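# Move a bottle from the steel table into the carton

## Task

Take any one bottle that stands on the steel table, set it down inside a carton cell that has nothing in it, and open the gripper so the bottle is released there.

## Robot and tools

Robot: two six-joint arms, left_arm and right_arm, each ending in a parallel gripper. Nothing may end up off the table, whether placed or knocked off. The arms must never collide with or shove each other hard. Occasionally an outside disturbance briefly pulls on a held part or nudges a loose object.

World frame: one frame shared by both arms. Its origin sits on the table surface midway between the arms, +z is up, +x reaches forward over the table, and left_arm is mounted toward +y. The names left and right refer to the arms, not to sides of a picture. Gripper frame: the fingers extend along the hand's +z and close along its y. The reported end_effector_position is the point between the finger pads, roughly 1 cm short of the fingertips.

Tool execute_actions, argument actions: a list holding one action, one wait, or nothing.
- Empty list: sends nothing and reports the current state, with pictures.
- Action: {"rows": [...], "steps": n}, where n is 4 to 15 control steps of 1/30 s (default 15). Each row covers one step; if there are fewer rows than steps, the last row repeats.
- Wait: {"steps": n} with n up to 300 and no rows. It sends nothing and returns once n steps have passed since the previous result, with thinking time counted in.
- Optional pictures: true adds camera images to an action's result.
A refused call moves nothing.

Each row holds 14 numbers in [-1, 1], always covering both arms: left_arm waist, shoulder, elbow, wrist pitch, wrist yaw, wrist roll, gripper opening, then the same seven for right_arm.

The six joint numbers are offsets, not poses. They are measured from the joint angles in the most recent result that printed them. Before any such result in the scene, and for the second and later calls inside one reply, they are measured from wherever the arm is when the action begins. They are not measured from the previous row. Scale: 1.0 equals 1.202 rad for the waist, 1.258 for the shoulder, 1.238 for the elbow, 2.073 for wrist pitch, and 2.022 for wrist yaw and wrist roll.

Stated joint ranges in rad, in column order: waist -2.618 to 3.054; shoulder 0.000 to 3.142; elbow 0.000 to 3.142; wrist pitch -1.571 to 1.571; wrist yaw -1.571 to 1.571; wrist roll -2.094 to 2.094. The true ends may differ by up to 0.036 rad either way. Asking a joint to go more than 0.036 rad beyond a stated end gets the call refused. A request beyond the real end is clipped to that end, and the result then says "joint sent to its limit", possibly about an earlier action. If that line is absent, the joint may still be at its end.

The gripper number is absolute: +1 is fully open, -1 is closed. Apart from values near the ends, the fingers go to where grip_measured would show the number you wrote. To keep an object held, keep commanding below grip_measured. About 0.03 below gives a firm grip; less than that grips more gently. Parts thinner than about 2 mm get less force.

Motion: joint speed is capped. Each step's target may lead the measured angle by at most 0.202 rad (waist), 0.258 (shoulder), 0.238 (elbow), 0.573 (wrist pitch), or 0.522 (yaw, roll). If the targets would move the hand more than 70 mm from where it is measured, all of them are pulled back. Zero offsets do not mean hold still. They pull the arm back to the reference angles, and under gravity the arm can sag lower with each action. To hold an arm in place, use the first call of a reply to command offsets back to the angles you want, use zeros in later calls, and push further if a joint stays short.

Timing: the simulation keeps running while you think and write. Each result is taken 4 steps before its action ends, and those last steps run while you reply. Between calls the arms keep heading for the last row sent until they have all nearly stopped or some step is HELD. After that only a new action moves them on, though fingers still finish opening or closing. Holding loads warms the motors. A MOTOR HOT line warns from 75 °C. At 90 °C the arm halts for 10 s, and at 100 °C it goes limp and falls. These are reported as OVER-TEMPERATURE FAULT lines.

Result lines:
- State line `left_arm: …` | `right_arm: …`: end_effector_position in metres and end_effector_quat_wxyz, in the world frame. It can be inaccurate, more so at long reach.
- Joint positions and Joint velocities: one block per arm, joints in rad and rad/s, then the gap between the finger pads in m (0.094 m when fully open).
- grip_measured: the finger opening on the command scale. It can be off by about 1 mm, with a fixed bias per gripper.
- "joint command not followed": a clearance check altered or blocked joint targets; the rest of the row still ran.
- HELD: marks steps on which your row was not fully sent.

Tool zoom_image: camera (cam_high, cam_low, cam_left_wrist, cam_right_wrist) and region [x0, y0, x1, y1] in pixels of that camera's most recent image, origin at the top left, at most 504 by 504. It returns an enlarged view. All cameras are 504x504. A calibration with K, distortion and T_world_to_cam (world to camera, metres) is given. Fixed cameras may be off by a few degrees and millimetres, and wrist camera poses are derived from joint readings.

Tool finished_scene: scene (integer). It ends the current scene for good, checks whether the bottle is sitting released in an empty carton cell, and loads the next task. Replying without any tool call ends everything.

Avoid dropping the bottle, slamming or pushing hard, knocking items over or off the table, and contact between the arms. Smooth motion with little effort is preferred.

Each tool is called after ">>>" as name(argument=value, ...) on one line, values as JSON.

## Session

>>> execute_actions(actions=[])

Scene clock: 0.00 s of 4680.00 s.
left_arm: end_effector_position=(+0.4430, +0.3428, +0.3422) grip_measured=+1.000 end_effector_quat_wxyz=(+0.544, -0.182, +0.776, -0.261) | right_arm: end_effector_position=(+0.3546, -0.0188, +0.2844) grip_measured=+1.000 end_effector_quat_wxyz=(+0.315, -0.053, +0.917, +0.239)
Joint positions: left_arm=[ 0.427  1.469  1.35  -0.191  0.473 -0.534  0.094] | right_arm=[ 0.899  1.838  1.928 -0.847  0.037  0.626  0.094]
Joint velocities: left_arm=[ 0.017  0.007  0.012  0.007  0.095 -0.007  0.   ] | right_arm=[ 0.022 -0.022  0.007  0.007  0.022 -0.066  0.   ]
Motor temperatures (°C, as the motors report them): left_arm=[22 22 23 23 24 23] | right_arm=[26 23 24 23 22 22]
camera_calibration (this result's frames):
cam_left_wrist: T_world_to_cam=[[0.0222083, -0.660103, 0.750847, -0.0513621], [-0.836741, -0.4233, -0.347393, 0.646837], [0.547148, -0.620549, -0.561736, 0.281514], [0, 0, 0, 1]] pos_world=[0.388346, 0.414595, 0.421408]
cam_right_wrist: T_world_to_cam=[[0.256125, -0.877222, -0.406057, -0.000200991], [-0.962543, -0.270096, -0.0236353, 0.372236], [-0.0889409, 0.396901, -0.913542, 0.421507], [0, 0, 0, 1]] pos_world=[0.395834, -0.0669332, 0.39378]

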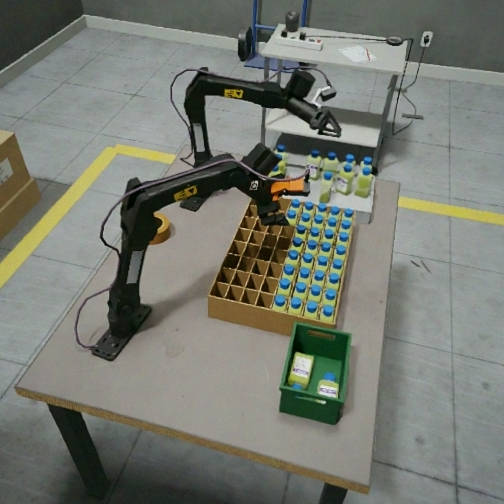

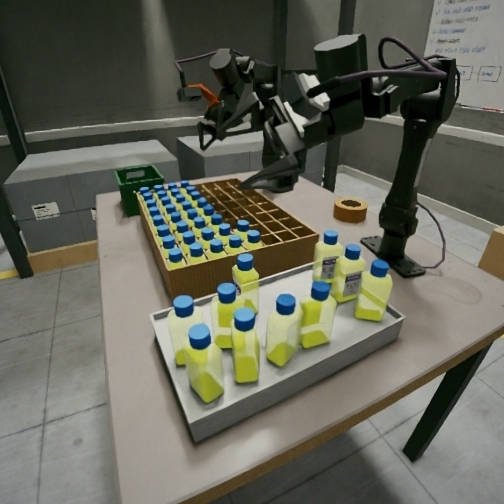

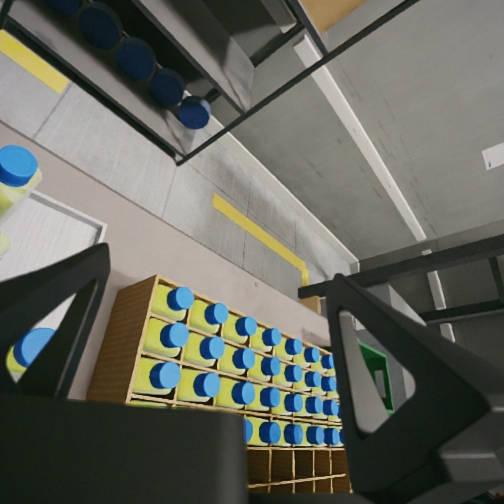

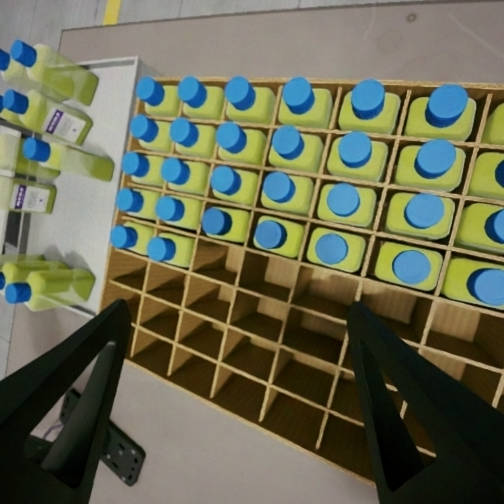

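>>> execute_actions(actions=[{"rows":[[-0.064,0.01,0.21,-0.658,-0.236,0.365,0.1,-0.3,0,0,0,0,0,1]]}])

>>> execute_actions(actions=[{"steps":16}], pictures=true)

Scene clock: 0.57 s of 4680.00 s.
left_arm: end_effector_position=(+0.3293, +0.3560, +0.2539) grip_measured=+0.102 end_effector_quat_wxyz=(+0.262, -0.046, +0.964, +0.007) | right_arm: end_effector_position=(+0.4617, -0.1924, +0.2863) grip_measured=+1.000 end_effector_quat_wxyz=(+0.363, +0.133, +0.907, +0.171)
Joint positions: left_arm=[ 0.354  1.48   1.592 -1.156  0.065  0.092  0.052] | right_arm=[ 0.499  1.838  1.928 -0.837  0.046  0.628  0.094]
Joint velocities: left_arm=[ 0.012  0.007 -0.002 -2.352 -0.344  0.652 -0.   ] | right_arm=[-0.173  0.002 -0.012 -0.051  0.198 -0.022  0.   ]
Motor temperatures (°C, as the motors report them): left_arm=[22 22 23 23 24 23] | right_arm=[26 23 24 23 22 22]
Steps of this call (steps 1 to 6: nothing new was sent; steps 7 to 17: the first 11 steps of this action). Readings (joint positions):
7: left_arm=[0.416 1.474 1.390 -0.282 0.401 -0.455] | right_arm=[0.885 1.838 1.928 -0.847 0.027 0.626]
8: left_arm=[0.401 1.488 1.454 -0.406 0.317 -0.357] | right_arm=[0.860 1.838 1.928 -0.846 0.017 0.626]
10: left_arm=[0.370 1.497 1.548 -0.600 0.203 -0.168] | right_arm=[0.775 1.838 1.928 -0.844 0.013 0.626]
14: left_arm=[0.354 1.478 1.592 -0.913 0.107 0.020] | right_arm=[0.571 1.838 1.928 -0.837 0.023 0.626]
17: the state above

Scene clock: 1.10 s of 4680.00 s.
left_arm: end_effector_position=(+0.2397, +0.3480, +0.2225) grip_measured=+0.102 end_effector_quat_wxyz=(+0.071, -0.004, +0.997, +0.011) | right_arm: end_effector_position=(+0.4538, -0.1716, +0.2862) grip_measured=+1.000 end_effector_quat_wxyz=(+0.357, +0.113, +0.909, +0.182)
Joint positions: left_arm=[ 0.354  1.48   1.592 -1.54   0.007  0.196  0.052] | right_arm=[ 0.54   1.838  1.928 -0.837  0.037  0.628  0.094]
Joint velocities: left_arm=[-0.002  0.002  0.007 -0.037 -0.022  0.066 -0.   ] | right_arm=[ 0.002 -0.022  0.007  0.022 -0.022 -0.007  0.   ]
Motor temperatures (°C, as the motors report them): left_arm=[22 22 23 23 24 23] | right_arm=[26 23 24 23 22 22]
Kept back: nothing.
Steps of this call (steps 1 to 4: the last 4 steps of your previous action; steps 5 to 16: the robot went on to your last target). Readings (joint positions):
1: left_arm=[0.354 1.480 1.592 -1.235 0.053 0.113] | right_arm=[0.498 1.838 1.928 -0.837 0.048 0.628]
2: left_arm=[0.354 1.480 1.592 -1.304 0.044 0.130] | right_arm=[0.504 1.838 1.928 -0.837 0.048 0.628]
4: left_arm=[0.354 1.480 1.592 -1.403 0.030 0.155] | right_arm=[0.521 1.838 1.928 -0.837 0.046 0.628]
8: left_arm=[0.354 1.480 1.592 -1.496 0.015 0.181] | right_arm=[0.540 1.838 1.928 -0.837 0.038 0.628]
16: the state above
camera_calibration (this result's frames):
cam_left_wrist: T_world_to_cam=[[0.196424, -0.979083, 0.0530457, 0.270975], [-0.861874, -0.146607, 0.485468, 0.16176], [-0.467537, -0.141076, -0.872644, 0.474245], [0, 0, 0, 1]] pos_world=[0.307918, 0.355927, 0.320944]
cam_right_wrist: T_world_to_cam=[[-0.0659459, -0.909132, -0.411254, -0.0167176], [-0.9957, 0.086828, -0.0322813, 0.505238], [0.0650563, 0.407357, -0.910949, 0.423849], [0, 0, 0, 1]] pos_world=[0.474389, -0.231725, 0.39554]

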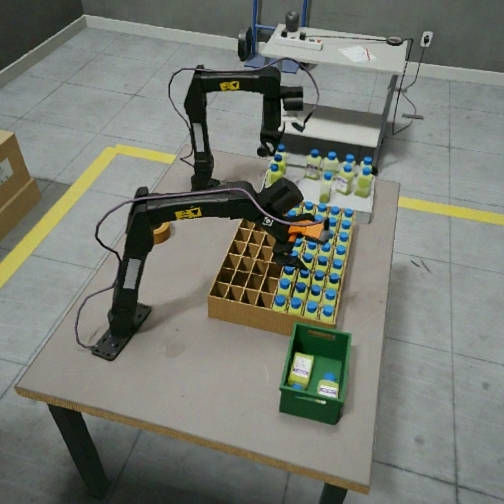

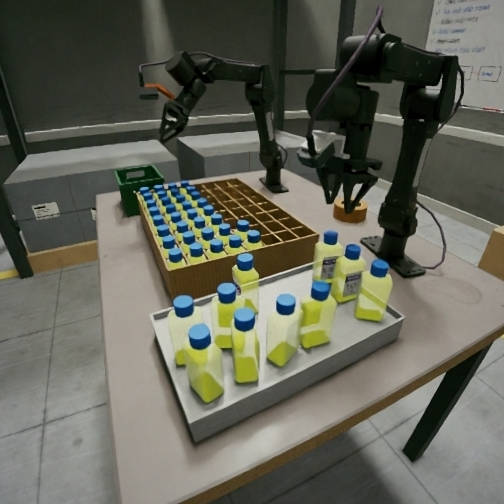

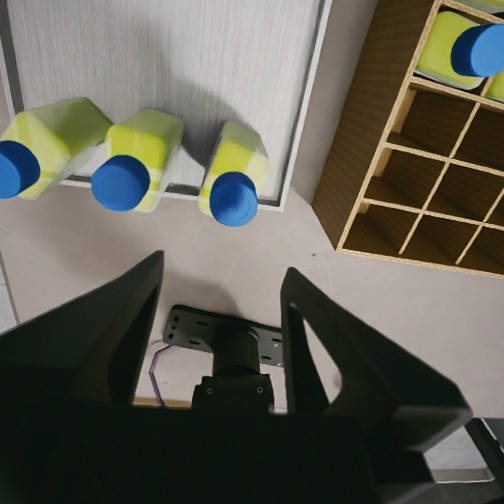

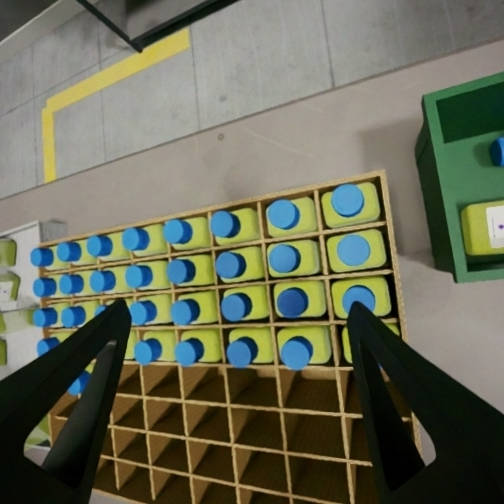

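>>> execute_actions(actions=[{"rows":[[-0.025,0.02,-0.02,0,-0.006,0.13,0.1,0,0,0,0,0,0,1],[-0.025,0.04,-0.04,0.01,-0.006,0.13,0.1,0,0,0,0,0,0,1],[-0.025,0.055,-0.06,0.02,-0.006,0.13,0.1,0,0,0,0,0,0,1],[-0.025,0.07,-0.08,0.03,-0.006,0.13,0.1,0,0,0,0,0,0,1],[-0.025,0.08,-0.105,0.043,-0.006,0.13,0.1,0,0,0,0,0,0,1]]}])

>>> execute_actions(actions=[{"steps":6}], pictures=true)

>>> zoom_image(camera="cam_low", region=[280,180,400,300])

Scene clock: 1.70 s of 4680.00 s.
left_arm: end_effector_position=(+0.2428, +0.3434, +0.1626) grip_measured=+0.102 end_effector_quat_wxyz=(-0.013, +0.123, +0.992, -0.006) | right_arm: end_effector_position=(+0.4538, -0.1716, +0.2862) grip_measured=+1.000 end_effector_quat_wxyz=(+0.357, +0.113, +0.909, +0.182)
Joint positions: left_arm=[ 0.333  1.596  1.469 -1.471  0.004  0.43   0.052] | right_arm=[ 0.54   1.838  1.928 -0.837  0.037  0.628  0.094]
Joint velocities: left_arm=[ 0.027  0.046 -0.037  0.139 -0.051  0.11   0.   ] | right_arm=[ 0.002 -0.002 -0.007  0.037 -0.051 -0.051  0.   ]
Motor temperatures (°C, as the motors report them): left_arm=[22 22 23 23 24 23] | right_arm=[26 23 24 23 22 22]
Steps of this call (steps 1 to 7: the robot went on to your last target; steps 8 to 18: the first 11 steps of this action). Readings (joint positions):
8: left_arm=[0.353 1.481 1.592 -1.545 0.005 0.237] | right_arm=[0.540 1.838 1.928 -0.837 0.037 0.628]
9: left_arm=[0.348 1.484 1.590 -1.543 0.004 0.280] | right_arm=[0.540 1.838 1.928 -0.837 0.037 0.628]
11: left_arm=[0.337 1.499 1.566 -1.528 0.004 0.343] | right_arm=[0.540 1.838 1.928 -0.837 0.037 0.628]
15: left_arm=[0.333 1.567 1.488 -1.487 0.004 0.409] | right_arm=[0.540 1.838 1.928 -0.837 0.037 0.628]
18: the state above

Scene clock: 1.90 s of 4680.00 s.
left_arm: end_effector_position=(+0.2447, +0.3438, +0.1626) grip_measured=+0.102 end_effector_quat_wxyz=(-0.009, +0.132, +0.991, -0.005) | right_arm: end_effector_position=(+0.4538, -0.1716, +0.2862) grip_measured=+1.000 end_effector_quat_wxyz=(+0.357, +0.113, +0.909, +0.182)
Joint positions: left_arm=[ 0.333  1.596  1.469 -1.463  0.004  0.447  0.052] | right_arm=[ 0.54   1.838  1.928 -0.837  0.037  0.628  0.094]
Joint velocities: left_arm=[-0.017 -0.002 -0.017 -0.037  0.007  0.051 -0.   ] | right_arm=[-0.017  0.007 -0.017 -0.007 -0.022  0.007  0.   ]
Motor temperatures (°C, as the motors report them): left_arm=[22 22 23 23 24 23] | right_arm=[26 23 24 23 22 22]
Kept back: nothing.
Steps of this call (steps 1 to 4: the last 4 steps of your previous action; steps 5 to 6: the robot went on to your last target). Readings (joint positions):
1: left_arm=[0.333 1.597 1.469 -1.468 0.004 0.435] | right_arm=[0.540 1.838 1.928 -0.837 0.037 0.628]
2: left_arm=[0.333 1.596 1.469 -1.466 0.004 0.438] | right_arm=[0.540 1.838 1.928 -0.837 0.037 0.628]
4: left_arm=[0.333 1.596 1.469 -1.465 0.004 0.444] | right_arm=[0.540 1.838 1.928 -0.837 0.037 0.628]
6: the state above
camera_calibration (this result's frames):
cam_left_wrist: T_world_to_cam=[[-0.0656861, -0.996364, 0.0542547, 0.33894], [-0.780808, 0.0851782, 0.618937, 0.0733496], [-0.621308, -0.00170693, -0.783564, 0.39894], [0, 0, 0, 1]] pos_world=[0.3274, 0.332141, 0.248807]
cam_right_wrist: T_world_to_cam=[[-0.0659459, -0.909132, -0.411254, -0.0167176], [-0.9957, 0.086828, -0.0322813, 0.505238], [0.0650563, 0.407357, -0.910949, 0.423849], [0, 0, 0, 1]] pos_world=[0.474389, -0.231725, 0.39554]

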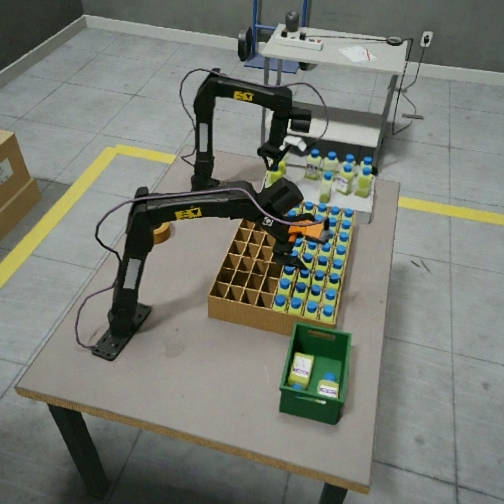

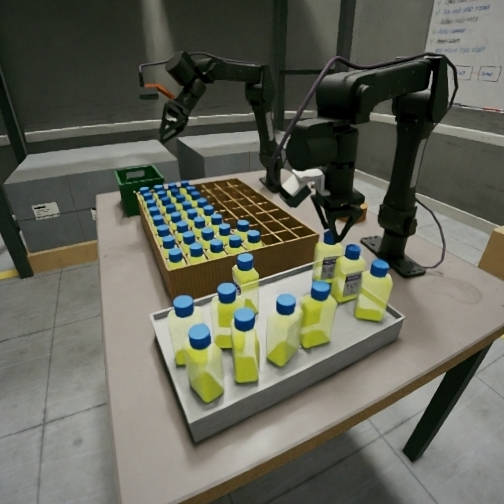

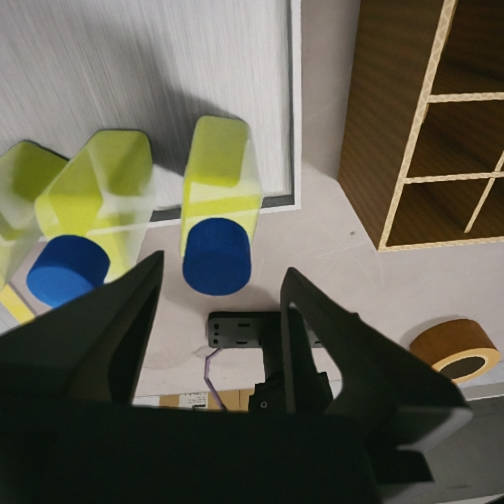

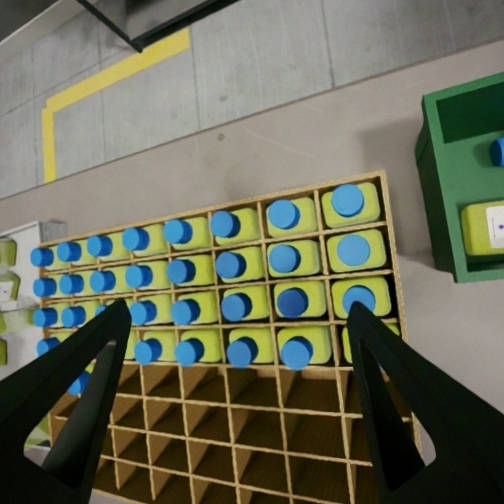

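Region (280, 180, 400, 300) of cam_low's 504x504 image, scaled by 4.200, with more detail than that image has.

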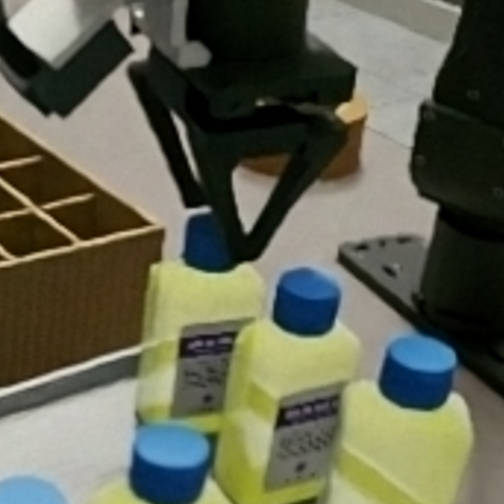

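>>> execute_actions(actions=[{"rows":[[0.02,0,-0.053,0.033,0,0,0.1,0,0,0,0,0,0,1]],"steps":13}], pictures=true)

Scene clock: 2.27 s of 4680.00 s.
left_arm: end_effector_position=(+0.2451, +0.3480, +0.1508) grip_measured=+0.102 end_effector_quat_wxyz=(-0.008, +0.125, +0.992, -0.005) | right_arm: end_effector_position=(+0.4538, -0.1716, +0.2862) grip_measured=+1.000 end_effector_quat_wxyz=(+0.357, +0.113, +0.909, +0.182)
Joint positions: left_arm=[ 0.348  1.595  1.421 -1.415  0.004  0.449  0.052] | right_arm=[ 0.54   1.838  1.928 -0.837  0.037  0.628  0.094]
Joint velocities: left_arm=[ 0.002  0.012  0.012  0.022  0.022 -0.037  0.   ] | right_arm=[-0.007 -0.007 -0.007 -0.007  0.007 -0.022  0.   ]
Motor temperatures (°C, as the motors report them): left_arm=[22 23 23 23 24 23] | right_arm=[26 24 24 23 22 22]
Steps of this call (steps 1 to 2: the robot went on to your last target; steps 3 to 11: the first 9 steps of this action). Readings (joint positions):
3: left_arm=[0.334 1.596 1.463 -1.454 0.004 0.449] | right_arm=[0.540 1.838 1.928 -0.837 0.037 0.628]
4: left_arm=[0.337 1.595 1.453 -1.443 0.004 0.449] | right_arm=[0.540 1.838 1.928 -0.837 0.037 0.628]
6: left_arm=[0.344 1.595 1.431 -1.427 0.004 0.449] | right_arm=[0.540 1.838 1.928 -0.837 0.037 0.628]
10: left_arm=[0.348 1.595 1.421 -1.417 0.004 0.449] | right_arm=[0.540 1.838 1.928 -0.837 0.037 0.628]
11: the state above
camera_calibration (this result's frames):
cam_left_wrist: T_world_to_cam=[[-0.0532197, -0.997126, 0.0539177, 0.341046], [-0.782754, 0.0751829, 0.617773, 0.0846847], [-0.620052, -0.0093266, -0.784506, 0.392409], [0, 0, 0, 1]] pos_world=[0.327751, 0.337359, 0.237142]
cam_right_wrist: T_world_to_cam=[[-0.0659459, -0.909132, -0.411254, -0.0167176], [-0.9957, 0.086828, -0.0322813, 0.505238], [0.0650563, 0.407357, -0.910949, 0.423849], [0, 0, 0, 1]] pos_world=[0.474389, -0.231725, 0.39554]

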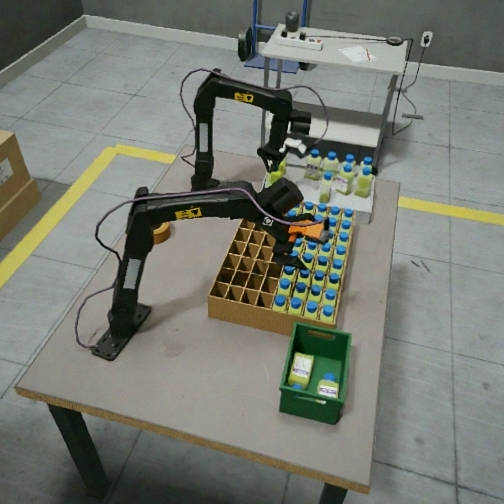

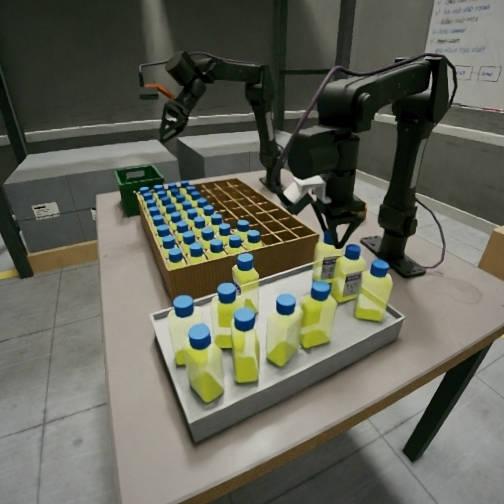

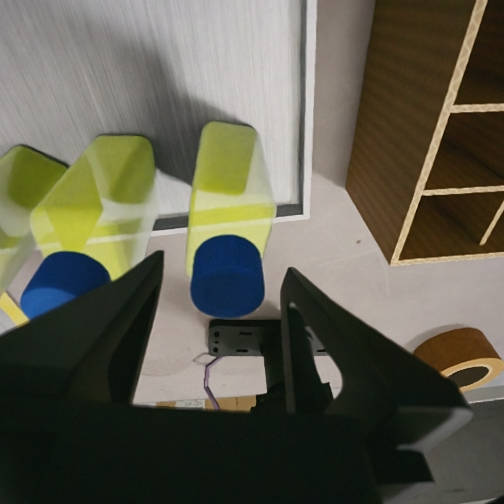

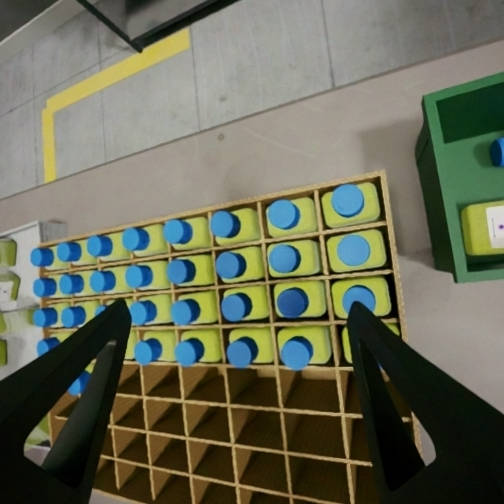

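>>> execute_actions(actions=[{"rows":[[0,0,0,0.008,0,0,-0.1,0,0,0,0,0,0,1],[0,0,0,0.008,0,0,-0.22,0,0,0,0,0,0,1],[0,0,0,0.008,0,0,-0.32,0,0,0,0,0,0,1],[0,0,0,0.008,0,0,-0.4,0,0,0,0,0,0,1],[0,0,0,0.008,0,0,-0.5,0,0,0,0,0,0,1]],"steps":12}])

Scene clock: 2.73 s of 4680.00 s.
left_arm: end_effector_position=(+0.2470, +0.3485, +0.1507) grip_measured=-0.454 end_effector_quat_wxyz=(-0.004, +0.125, +0.992, -0.003) | right_arm: end_effector_position=(+0.4538, -0.1716, +0.2863) grip_measured=+1.000 end_effector_quat_wxyz=(+0.357, +0.113, +0.909, +0.182)
Joint positions: left_arm=[ 0.348  1.595  1.421 -1.407  0.003  0.449  0.026] | right_arm=[ 0.54   1.838  1.928 -0.837  0.037  0.628  0.094]
Joint velocities: left_arm=[ 0.007 -0.012  0.002 -0.037 -0.022  0.037 -0.   ] | right_arm=[ 0.022 -0.012  0.012  0.022  0.081  0.037  0.   ]
Motor temperatures (°C, as the motors report them): left_arm=[22 23 23 23 24 23] | right_arm=[26 24 24 23 22 22]
Steps of this call (steps 1 to 4: the last 4 steps of your previous action; steps 5 to 6: the robot went on to your last target; steps 7 to 14: the first 8 steps of this action). Readings (joint positions):
7: left_arm=[0.348 1.595 1.421 -1.407 0.004 0.449] | right_arm=[0.540 1.838 1.928 -0.837 0.037 0.628]
8: left_arm=[0.348 1.595 1.421 -1.407 0.004 0.449] | right_arm=[0.540 1.838 1.928 -0.837 0.037 0.628]
10: left_arm=[0.348 1.595 1.421 -1.407 0.004 0.449] | right_arm=[0.540 1.838 1.928 -0.837 0.037 0.628]
14: the state above

>>> execute_actions(actions=[{"rows":[[0,0,0.03,-0.015,0,0,-0.5,0,0,0,0,0,0,1],[0,0,0.06,-0.03,0,0,-0.5,0,0,0,0,0,0,1],[0,0,0.09,-0.05,0,0,-0.5,0,0,0,0,0,0,1],[0,0,0.12,-0.072,0,0,-0.5,0,0,0,0,0,0,1],[0,0,0.15,-0.072,0,0,-0.5,0,0,0,0,0,0,1],[0,0,0.18,-0.072,0,0,-0.5,0,0,0,0,0,0,1],[0,0,0.21,-0.072,0,0,-0.5,0,0,0,0,0,0,1],[0,0,0.245,-0.072,0,0,-0.5,0,0,0,0,0,0,1],[-0.03,0,0.245,-0.072,0,0,-0.5,0,0,0,0,0,0,1],[-0.07,0,0.245,-0.072,0,0.05,-0.5,0,0,0,0,0,0,1],[-0.12,0,0.245,-0.072,0,0.12,-0.5,0,0,0,0,0,0,1],[-0.18,0,0.245,-0.072,0,0.2,-0.5,0,0,0,0,0,0,1],[-0.25,0,0.245,-0.072,0,0.28,-0.5,0,0,0,0,0,0,1],[-0.33,0,0.245,-0.072,0,0.36,-0.5,0,0,0,0,0,0,1],[-0.42,0,0.245,-0.072,0,0.43,-0.5,0,0,0,0,0,0,1]]}])

>>> execute_actions(actions=[{"steps":22}], pictures=true)

>>> zoom_image(camera="cam_low", region=[230,160,350,280])

Scene clock: 3.40 s of 4680.00 s.
left_arm: end_effector_position=(+0.2743, +0.3447, +0.2191) grip_measured=-0.454 end_effector_quat_wxyz=(+0.066, +0.168, +0.983, +0.027) | right_arm: end_effector_position=(+0.4538, -0.1716, +0.2863) grip_measured=+1.000 end_effector_quat_wxyz=(+0.357, +0.113, +0.909, +0.182)
Joint positions: left_arm=[ 0.311  1.602  1.695 -1.523 -0.008  0.5    0.026] | right_arm=[ 0.54   1.838  1.928 -0.837  0.037  0.628  0.094]
Joint velocities: left_arm=[-0.838 -0.046  0.354 -0.007 -0.212  1.223 -0.   ] | right_arm=[-0.012 -0.012 -0.022 -0.051  0.007  0.022  0.   ]
Motor temperatures (°C, as the motors report them): left_arm=[22 23 23 23 24 23] | right_arm=[26 24 24 24 22 22]
Steps of this call (steps 1 to 4: the last 4 steps of your previous action; steps 5 to 9: the robot went on to your last target; steps 10 to 20: the first 11 steps of this action). Readings (joint positions):
10: left_arm=[0.348 1.595 1.421 -1.408 0.003 0.449] | right_arm=[0.540 1.838 1.928 -0.837 0.037 0.628]
11: left_arm=[0.348 1.596 1.426 -1.416 0.003 0.449] | right_arm=[0.540 1.838 1.928 -0.837 0.037 0.628]
13: left_arm=[0.348 1.603 1.466 -1.457 0.003 0.449] | right_arm=[0.540 1.838 1.928 -0.837 0.037 0.628]
17: left_arm=[0.348 1.606 1.614 -1.523 0.003 0.449] | right_arm=[0.540 1.838 1.928 -0.837 0.037 0.628]
20: the state above

Scene clock: 4.13 s of 4680.00 s.
left_arm: end_effector_position=(+0.2598, +0.2016, +0.2200) grip_measured=-0.454 end_effector_quat_wxyz=(+0.057, +0.723, +0.688, +0.027) | right_arm: end_effector_position=(+0.4538, -0.1716, +0.2863) grip_measured=+1.000 end_effector_quat_wxyz=(+0.357, +0.113, +0.909, +0.182)
Joint positions: left_arm=[-0.165  1.604  1.704 -1.545  0.007  1.305  0.026] | right_arm=[ 0.54   1.838  1.928 -0.837  0.037  0.628  0.094]
Joint velocities: left_arm=[ 0.002  0.002 -0.007  0.037 -0.051  0.051 -0.001] | right_arm=[-0.012  0.002 -0.017 -0.066  0.022 -0.007  0.   ]
Motor temperatures (°C, as the motors report them): left_arm=[22 23 23 23 24 23] | right_arm=[26 24 24 24 22 22]
Kept back: nothing.
Steps of this call (steps 1 to 4: the last 4 steps of your previous action; steps 5 to 22: the robot went on to your last target). Readings (joint positions):
1: left_arm=[0.271 1.601 1.703 -1.523 -0.014 0.561] | right_arm=[0.540 1.838 1.928 -0.837 0.037 0.628]
2: left_arm=[0.215 1.601 1.704 -1.523 -0.018 0.643] | right_arm=[0.540 1.838 1.928 -0.837 0.037 0.628]
4: left_arm=[0.079 1.604 1.704 -1.523 -0.017 0.838] | right_arm=[0.540 1.838 1.928 -0.837 0.037 0.628]
8: left_arm=[-0.161 1.604 1.704 -1.523 0.007 1.120] | right_arm=[0.540 1.838 1.928 -0.837 0.037 0.628]
22: the state above
camera_calibration (this result's frames):
cam_left_wrist: T_world_to_cam=[[-0.987112, -0.147158, -0.0628897, 0.289078], [-0.157166, 0.817385, 0.554238, -0.233775], [-0.0301554, 0.556979, -0.829979, 0.19708], [0, 0, 0, 1]] pos_world=[0.254554, 0.123855, 0.31132]
cam_right_wrist: T_world_to_cam=[[-0.0658012, -0.909071, -0.411411, -0.0166726], [-0.995689, 0.0868328, -0.0326187, 0.505389], [0.0653767, 0.407491, -0.910866, 0.423753], [0, 0, 0, 1]] pos_world=[0.47441, -0.231716, 0.395608]

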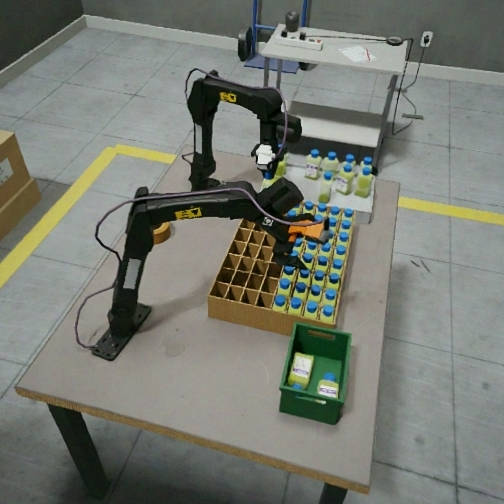

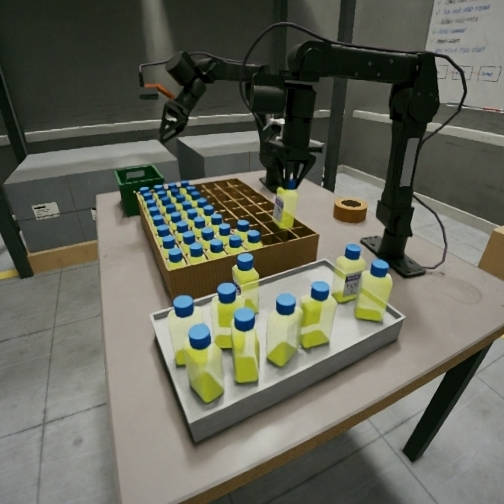

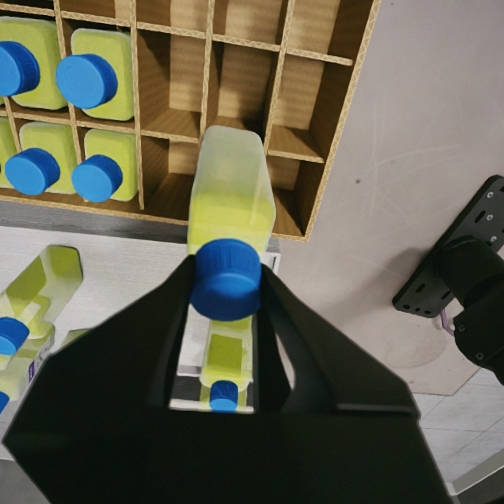

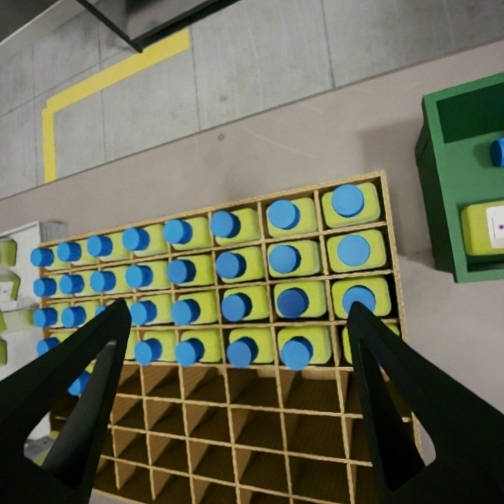

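Region (230, 160, 350, 280) of cam_low's 504x504 image, scaled by 4.200, with more detail than that image has.

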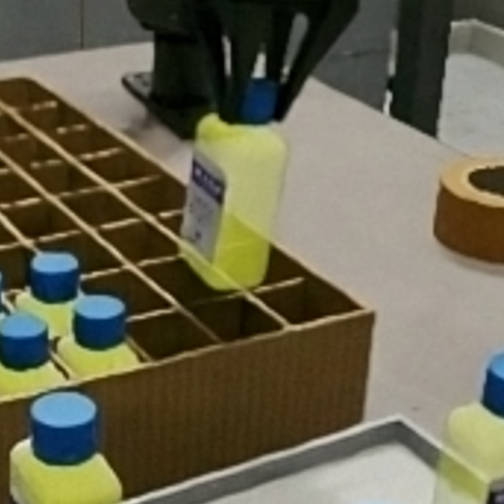

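>>> execute_actions(actions=[{"rows":[[0.035,0,0,-0.008,0,0.03,-0.5,0,0,0,0,0,0,1],[0.07,0,0,-0.008,0,0.03,-0.5,0,0,0,0,0,0,1],[0.07,0.015,0,-0.008,0,0.03,-0.5,0,0,0,0,0,0,1],[0.07,0.03,0,-0.008,0,0.03,-0.5,0,0,0,0,0,0,1]]}], pictures=true)

>>> zoom_image(camera="cam_low", region=[230,160,350,280])

Scene clock: 4.70 s of 4680.00 s.
left_arm: end_effector_position=(+0.2694, +0.2260, +0.2096) grip_measured=-0.454 end_effector_quat_wxyz=(+0.036, +0.712, +0.701, +0.022) | right_arm: end_effector_position=(+0.4539, -0.1716, +0.2864) grip_measured=+1.000 end_effector_quat_wxyz=(+0.357, +0.113, +0.909, +0.182)
Joint positions: left_arm=[-0.081  1.641  1.704 -1.549  0.001  1.356  0.026] | right_arm=[ 0.54   1.838  1.928 -0.836  0.037  0.628  0.094]
Joint velocities: left_arm=[-0.012  0.017  0.022  0.022  0.051  0.066  0.   ] | right_arm=[-0.002  0.002 -0.017  0.022 -0.007  0.022  0.   ]
Motor temperatures (°C, as the motors report them): left_arm=[22 23 23 23 24 23] | right_arm=[26 24 24 24 22 22]
joint sent to its limit (left arm) — the command would take joint 4 (wrist pitch) past its lower limit, so that joint was sent only as far as its limit.
Steps of this call (steps 1 to 6: the robot went on to your last target; steps 7 to 17: the first 11 steps of this action). Readings (joint positions):
7: left_arm=[-0.162 1.604 1.704 -1.546 0.007 1.319] | right_arm=[0.540 1.838 1.928 -0.837 0.037 0.628]
8: left_arm=[-0.150 1.604 1.704 -1.546 0.009 1.328] | right_arm=[0.540 1.838 1.928 -0.837 0.037 0.628]
10: left_arm=[-0.113 1.608 1.704 -1.548 0.008 1.340] | right_arm=[0.540 1.838 1.928 -0.836 0.037 0.628]
14: left_arm=[-0.081 1.632 1.704 -1.549 0.001 1.352] | right_arm=[0.540 1.838 1.928 -0.836 0.037 0.628]
17: the state above
camera_calibration (this result's frames):
cam_left_wrist: T_world_to_cam=[[-0.983236, -0.179683, -0.0309877, 0.301095], [-0.164382, 0.79999, 0.577057, -0.245294], [-0.0788972, 0.572477, -0.816116, 0.181903], [0, 0, 0, 1]] pos_world=[0.270077, 0.146199, 0.299332]
cam_right_wrist: T_world_to_cam=[[-0.0656565, -0.909011, -0.411569, -0.0166276], [-0.995677, 0.0868376, -0.0329561, 0.50554], [0.0656971, 0.407626, -0.910783, 0.423656], [0, 0, 0, 1]] pos_world=[0.47443, -0.231708, 0.395675]

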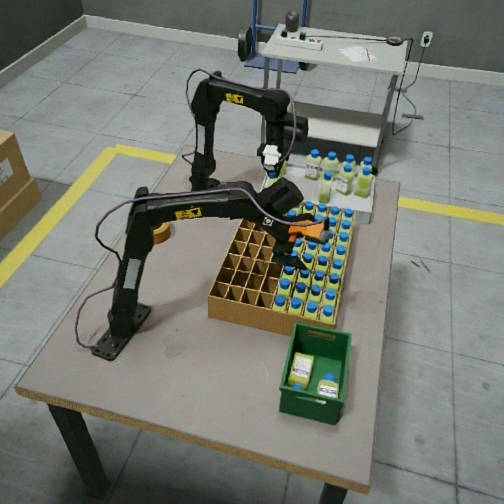

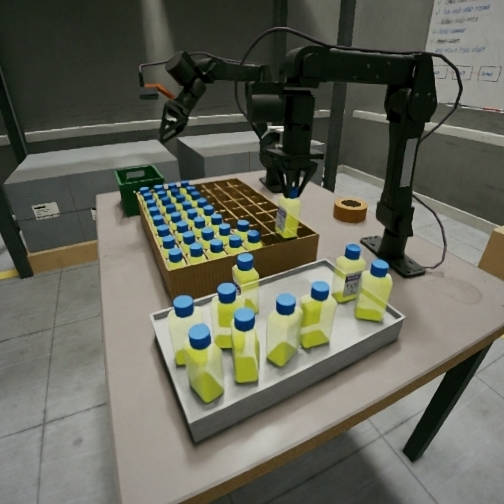

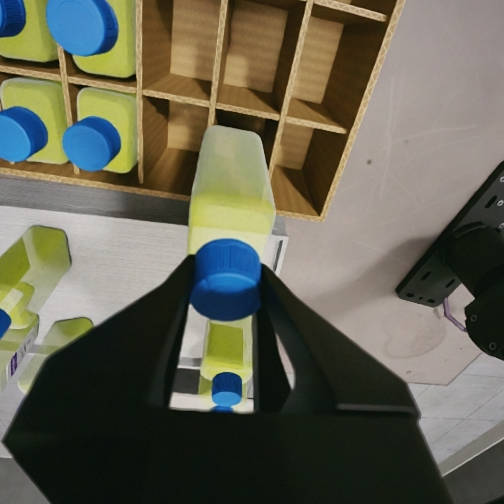

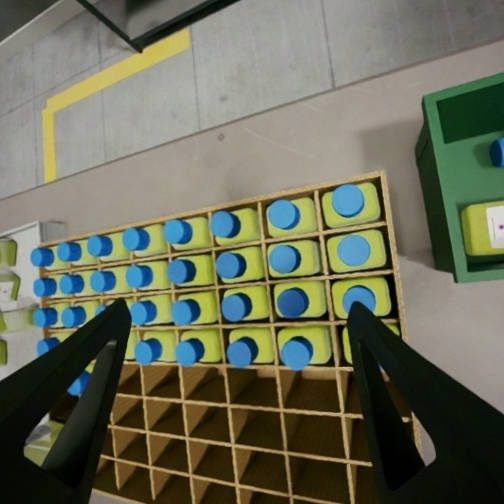

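Region (230, 160, 350, 280) of cam_low's 504x504 image, scaled by 4.200, with more detail than that image has.

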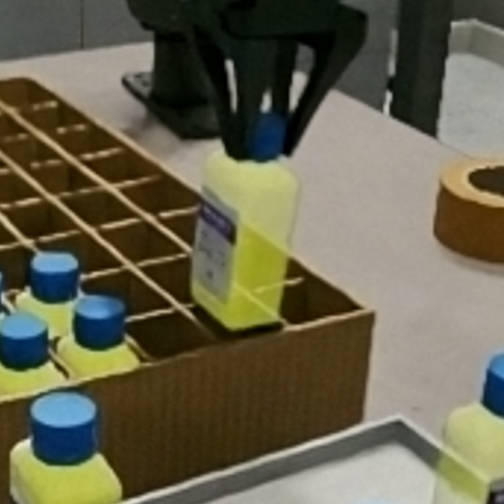

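>>> execute_actions(actions=[{"rows":[[-0.019,0,-0.036,0,0,0,-0.5,0,0,0,0,0,0,1]],"steps":11}], pictures=true)

Scene clock: 5.07 s of 4680.00 s.
left_arm: end_effector_position=(+0.2638, +0.2232, +0.2019) grip_measured=-0.454 end_effector_quat_wxyz=(+0.024, +0.718, +0.695, +0.015) | right_arm: end_effector_position=(+0.4539, -0.1716, +0.2864) grip_measured=+1.000 end_effector_quat_wxyz=(+0.357, +0.113, +0.909, +0.182)
Joint positions: left_arm=[-0.095  1.641  1.674 -1.547  0.     1.358  0.026] | right_arm=[ 0.54   1.838  1.928 -0.836  0.037  0.628  0.094]
Joint velocities: left_arm=[-0.017  0.012 -0.022  0.051  0.022  0.022  0.   ] | right_arm=[ 0.007 -0.007 -0.002 -0.066  0.007 -0.007  0.   ]
Motor temperatures (°C, as the motors report them): left_arm=[22 23 23 23 24 23] | right_arm=[26 24 24 24 22 22]
joint sent to its limit (left arm) — the command would take joint 4 (wrist pitch) past its lower limit, so that joint was sent only as far as its limit.
Steps of this call (steps 1 to 4: the last 4 steps of your previous action; steps 5 to 11: the first 7 steps of this action). Readings (joint positions):
5: left_arm=[-0.082 1.641 1.700 -1.547 0.001 1.358] | right_arm=[0.540 1.838 1.928 -0.836 0.037 0.628]
6: left_arm=[-0.084 1.641 1.695 -1.547 0.000 1.358] | right_arm=[0.540 1.838 1.928 -0.836 0.037 0.628]
8: left_arm=[-0.091 1.641 1.681 -1.546 0.000 1.358] | right_arm=[0.540 1.838 1.928 -0.836 0.037 0.628]
11: the state above
camera_calibration (this result's frames):
cam_left_wrist: T_world_to_cam=[[-0.986535, -0.163448, -0.00583981, 0.287091], [-0.135701, 0.798082, 0.587069, -0.248702], [-0.0912947, 0.579956, -0.809516, 0.176951], [0, 0, 0, 1]] pos_world=[0.265631, 0.142785, 0.290927]
cam_right_wrist: T_world_to_cam=[[-0.0656565, -0.909011, -0.411569, -0.0166276], [-0.995677, 0.0868376, -0.0329561, 0.50554], [0.0656971, 0.407626, -0.910783, 0.423656], [0, 0, 0, 1]] pos_world=[0.47443, -0.231708, 0.395675]

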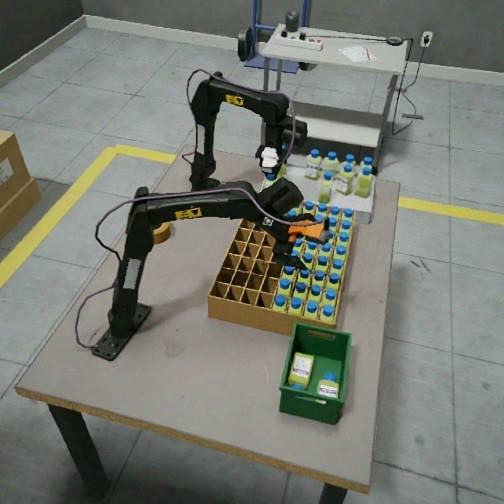

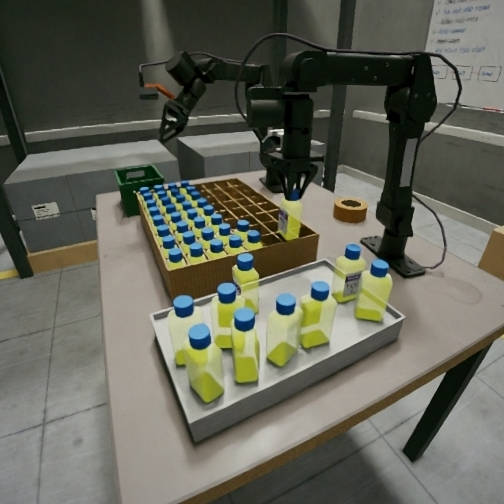

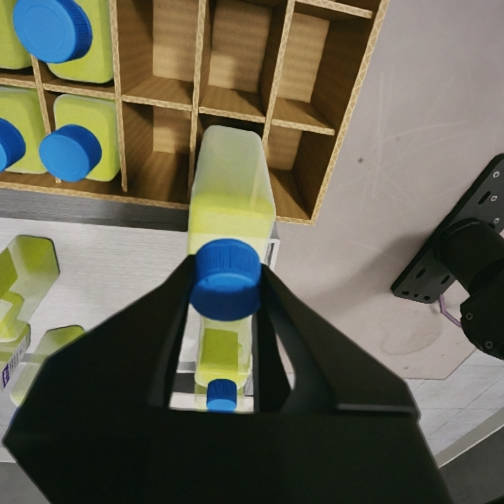

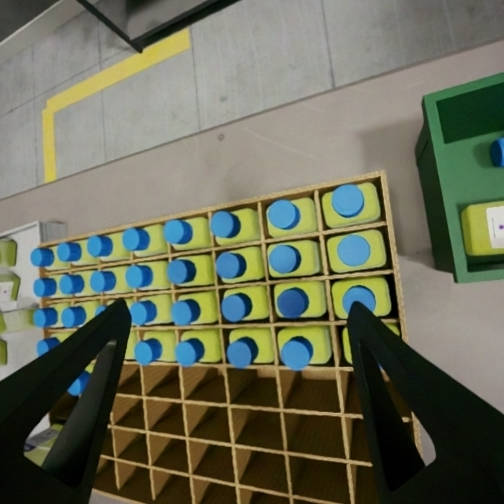

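>>> execute_actions(actions=[{"rows":[[0,0,0,0.01,0,-0.008,-0.5,0,0,0,0,0,0,1],[0,0,0,0.01,0,-0.008,-0.5,0,0,0,0,0,0,1],[0,0.01,0,0.01,0,-0.008,-0.5,0,0,0,0,0,0,1],[0,0.02,0,0.01,0,-0.008,-0.5,0,0,0,0,0,0,1],[0,0.03,0,0.01,0,-0.008,-0.5,0,0,0,0,0,0,1],[0,0.04,0,0.01,0,-0.008,-0.5,0,0,0,0,0,0,1],[0,0.047,0,0.01,0,-0.008,-0.5,0,0,0,0,0,0,1]]}], pictures=true)

>>> zoom_image(camera="cam_low", region=[230,160,350,280])

Scene clock: 5.60 s of 4680.00 s.
left_arm: end_effector_position=(+0.2714, +0.2214, +0.1861) grip_measured=-0.454 end_effector_quat_wxyz=(+0.006, +0.715, +0.699, +0.003) | right_arm: end_effector_position=(+0.4539, -0.1716, +0.2864) grip_measured=+1.000 end_effector_quat_wxyz=(+0.358, +0.113, +0.909, +0.182)
Joint positions: left_arm=[-0.095  1.698  1.674 -1.532  0.     1.349  0.026] | right_arm=[ 0.54   1.838  1.928 -0.836  0.037  0.628  0.094]
Joint velocities: left_arm=[-0.027  0.173 -0.007  0.11  -0.022 -0.11  -0.   ] | right_arm=[-0.012  0.012 -0.007  0.022  0.007 -0.007  0.   ]
Motor temperatures (°C, as the motors report them): left_arm=[22 23 23 23 24 23] | right_arm=[26 24 24 24 22 22]
Steps of this call (steps 1 to 4: the last 4 steps of your previous action; step 5: the robot went on to your last target; steps 6 to 16: the first 11 steps of this action). Readings (joint positions):
6: left_arm=[-0.095 1.641 1.674 -1.546 0.000 1.357] | right_arm=[0.540 1.838 1.928 -0.836 0.037 0.628]
7: left_arm=[-0.095 1.641 1.674 -1.544 0.000 1.355] | right_arm=[0.540 1.838 1.928 -0.836 0.037 0.628]
9: left_arm=[-0.095 1.643 1.674 -1.540 0.000 1.353] | right_arm=[0.540 1.838 1.928 -0.836 0.037 0.628]
13: left_arm=[-0.095 1.671 1.674 -1.538 0.000 1.350] | right_arm=[0.540 1.838 1.928 -0.836 0.037 0.628]
16: the state above
camera_calibration (this result's frames):
cam_left_wrist: T_world_to_cam=[[-0.984358, -0.172981, 0.03341, 0.288355], [-0.118611, 0.790912, 0.600325, -0.242439], [-0.130269, 0.586972, -0.799058, 0.17306], [0, 0, 0, 1]] pos_world=[0.277633, 0.140047, 0.274194]
cam_right_wrist: T_world_to_cam=[[-0.0655117, -0.90895, -0.411726, -0.0165827], [-0.995666, 0.0868425, -0.0332935, 0.505692], [0.0660174, 0.40776, -0.910699, 0.423559], [0, 0, 0, 1]] pos_world=[0.474451, -0.231699, 0.395743]

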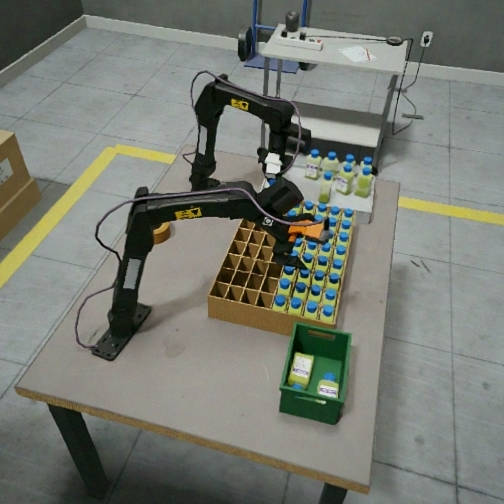

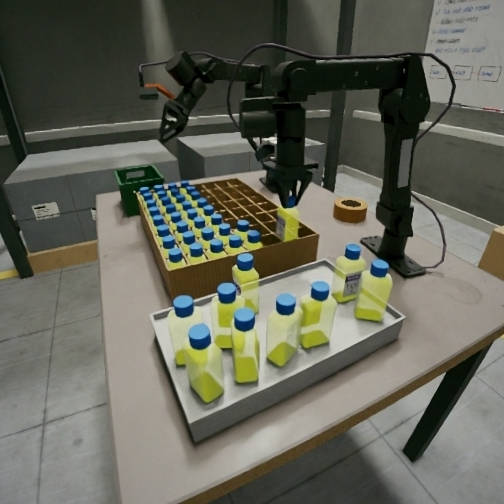

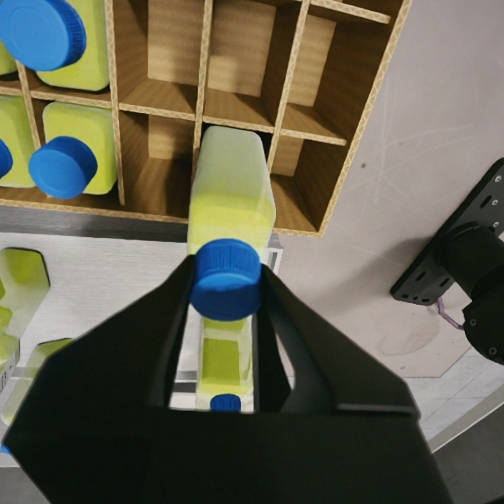

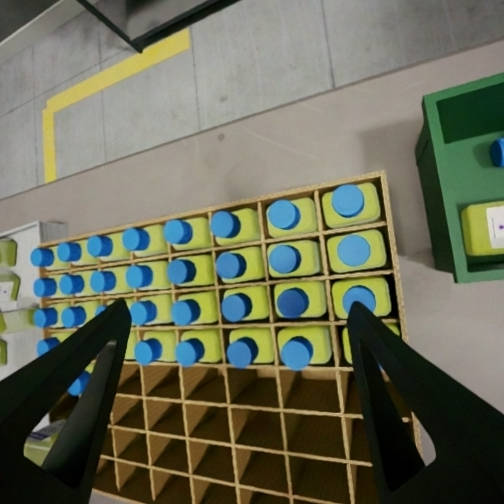

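Region (230, 160, 350, 280) of cam_low's 504x504 image, scaled by 4.200, with more detail than that image has.

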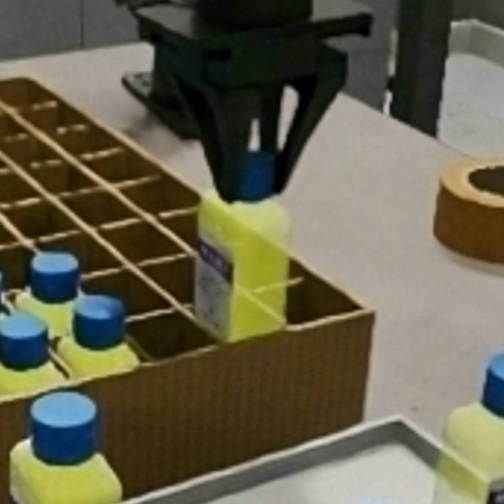

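>>> execute_actions(actions=[{"rows":[[0,0,-0.025,0.004,0,0,-0.5,0,0,0,0,0,0,1],[0,0,-0.04,0.012,0,0,-0.5,0,0,0,0,0,0,1],[0,0,-0.055,0.021,0,0,-0.5,0,0,0,0,0,0,1],[0,0,-0.07,0.03,0,0,-0.5,0,0,0,0,0,0,1],[0,0,-0.085,0.039,0,0,-0.5,0,0,0,0,0,0,1],[0,0,-0.10,0.048,0,0,-0.5,0,0,0,0,0,0,1],[0,0,-0.115,0.057,0,0,-0.5,0,0,0,0,0,0,1],[0,0,-0.13,0.066,0,0,-0.5,0,0,0,0,0,0,1],[0,0,-0.145,0.075,0,0,-0.5,0,0,0,0,0,0,1],[0,0,-0.16,0.084,0,0,-0.5,0,0,0,0,0,0,1],[0,0,-0.175,0.093,0,0,-0.5,0,0,0,0,0,0,1],[0,0,-0.19,0.102,0,0,-0.5,0,0,0,0,0,0,1],[0,0,-0.205,0.111,0,0,-0.5,0,0,0,0,0,0,1],[0,0,-0.22,0.119,0,0,-0.5,0,0,0,0,0,0,1],[0,0,-0.235,0.126,0,0,-0.5,0,0,0,0,0,0,1]]}])

>>> execute_actions(actions=[{"steps":10}])

Scene clock: 6.20 s of 4680.00 s.
left_arm: end_effector_position=(+0.2709, +0.2217, +0.1429) grip_measured=-0.454 end_effector_quat_wxyz=(-0.008, +0.715, +0.699, -0.004) | right_arm: end_effector_position=(+0.4539, -0.1716, +0.2864) grip_measured=+1.000 end_effector_quat_wxyz=(+0.358, +0.113, +0.909, +0.182)
Joint positions: left_arm=[-0.095  1.704  1.508 -1.392 -0.001  1.348  0.026] | right_arm=[ 0.54   1.838  1.928 -0.836  0.037  0.628  0.094]
Joint velocities: left_arm=[ 0.002 -0.007 -0.51   0.535  0.037 -0.095 -0.002] | right_arm=[-0.007 -0.007 -0.022 -0.022 -0.022  0.007  0.   ]
Motor temperatures (°C, as the motors report them): left_arm=[22 23 23 23 24 23] | right_arm=[26 24 25 24 22 22]
Steps of this call (steps 1 to 4: the last 4 steps of your previous action; steps 5 to 7: the robot went on to your last target; steps 8 to 18: the first 11 steps of this action). Readings (joint positions):
8: left_arm=[-0.095 1.704 1.674 -1.528 0.000 1.348] | right_arm=[0.540 1.838 1.928 -0.836 0.037 0.628]
9: left_arm=[-0.095 1.704 1.669 -1.525 0.000 1.348] | right_arm=[0.540 1.838 1.928 -0.836 0.037 0.628]
11: left_arm=[-0.095 1.704 1.643 -1.510 0.000 1.348] | right_arm=[0.540 1.838 1.928 -0.836 0.037 0.628]
15: left_arm=[-0.095 1.704 1.563 -1.446 -0.001 1.348] | right_arm=[0.540 1.838 1.928 -0.836 0.037 0.628]
18: the state above

Scene clock: 6.53 s of 4680.00 s.
left_arm: end_effector_position=(+0.2721, +0.2215, +0.1159) grip_measured=-0.454 end_effector_quat_wxyz=(-0.005, +0.715, +0.699, -0.002) | right_arm: end_effector_position=(+0.4539, -0.1716, +0.2864) grip_measured=+1.000 end_effector_quat_wxyz=(+0.358, +0.113, +0.909, +0.182)
Joint positions: left_arm=[-0.095  1.704  1.401 -1.279 -0.001  1.348  0.026] | right_arm=[ 0.54   1.838  1.928 -0.836  0.037  0.628  0.094]
Joint velocities: left_arm=[-0.002 -0.012  0.002 -0.022 -0.081 -0.022 -0.   ] | right_arm=[-0.012  0.007  0.002  0.007  0.051 -0.007  0.   ]
Motor temperatures (°C, as the motors report them): left_arm=[22 23 23 23 24 23] | right_arm=[26 24 25 24 22 22]
Kept back: nothing.
Steps of this call (steps 1 to 4: the last 4 steps of your previous action; steps 5 to 10: the robot went on to your last target). Readings (joint positions):
1: left_arm=[-0.095 1.704 1.490 -1.373 -0.001 1.348] | right_arm=[0.540 1.838 1.928 -0.836 0.037 0.628]
2: left_arm=[-0.095 1.704 1.471 -1.355 -0.001 1.348] | right_arm=[0.540 1.838 1.928 -0.836 0.037 0.628]
4: left_arm=[-0.095 1.704 1.435 -1.317 -0.001 1.348] | right_arm=[0.540 1.838 1.928 -0.836 0.037 0.628]
8: left_arm=[-0.095 1.704 1.401 -1.280 -0.001 1.348] | right_arm=[0.540 1.838 1.928 -0.836 0.037 0.628]
10: the state above


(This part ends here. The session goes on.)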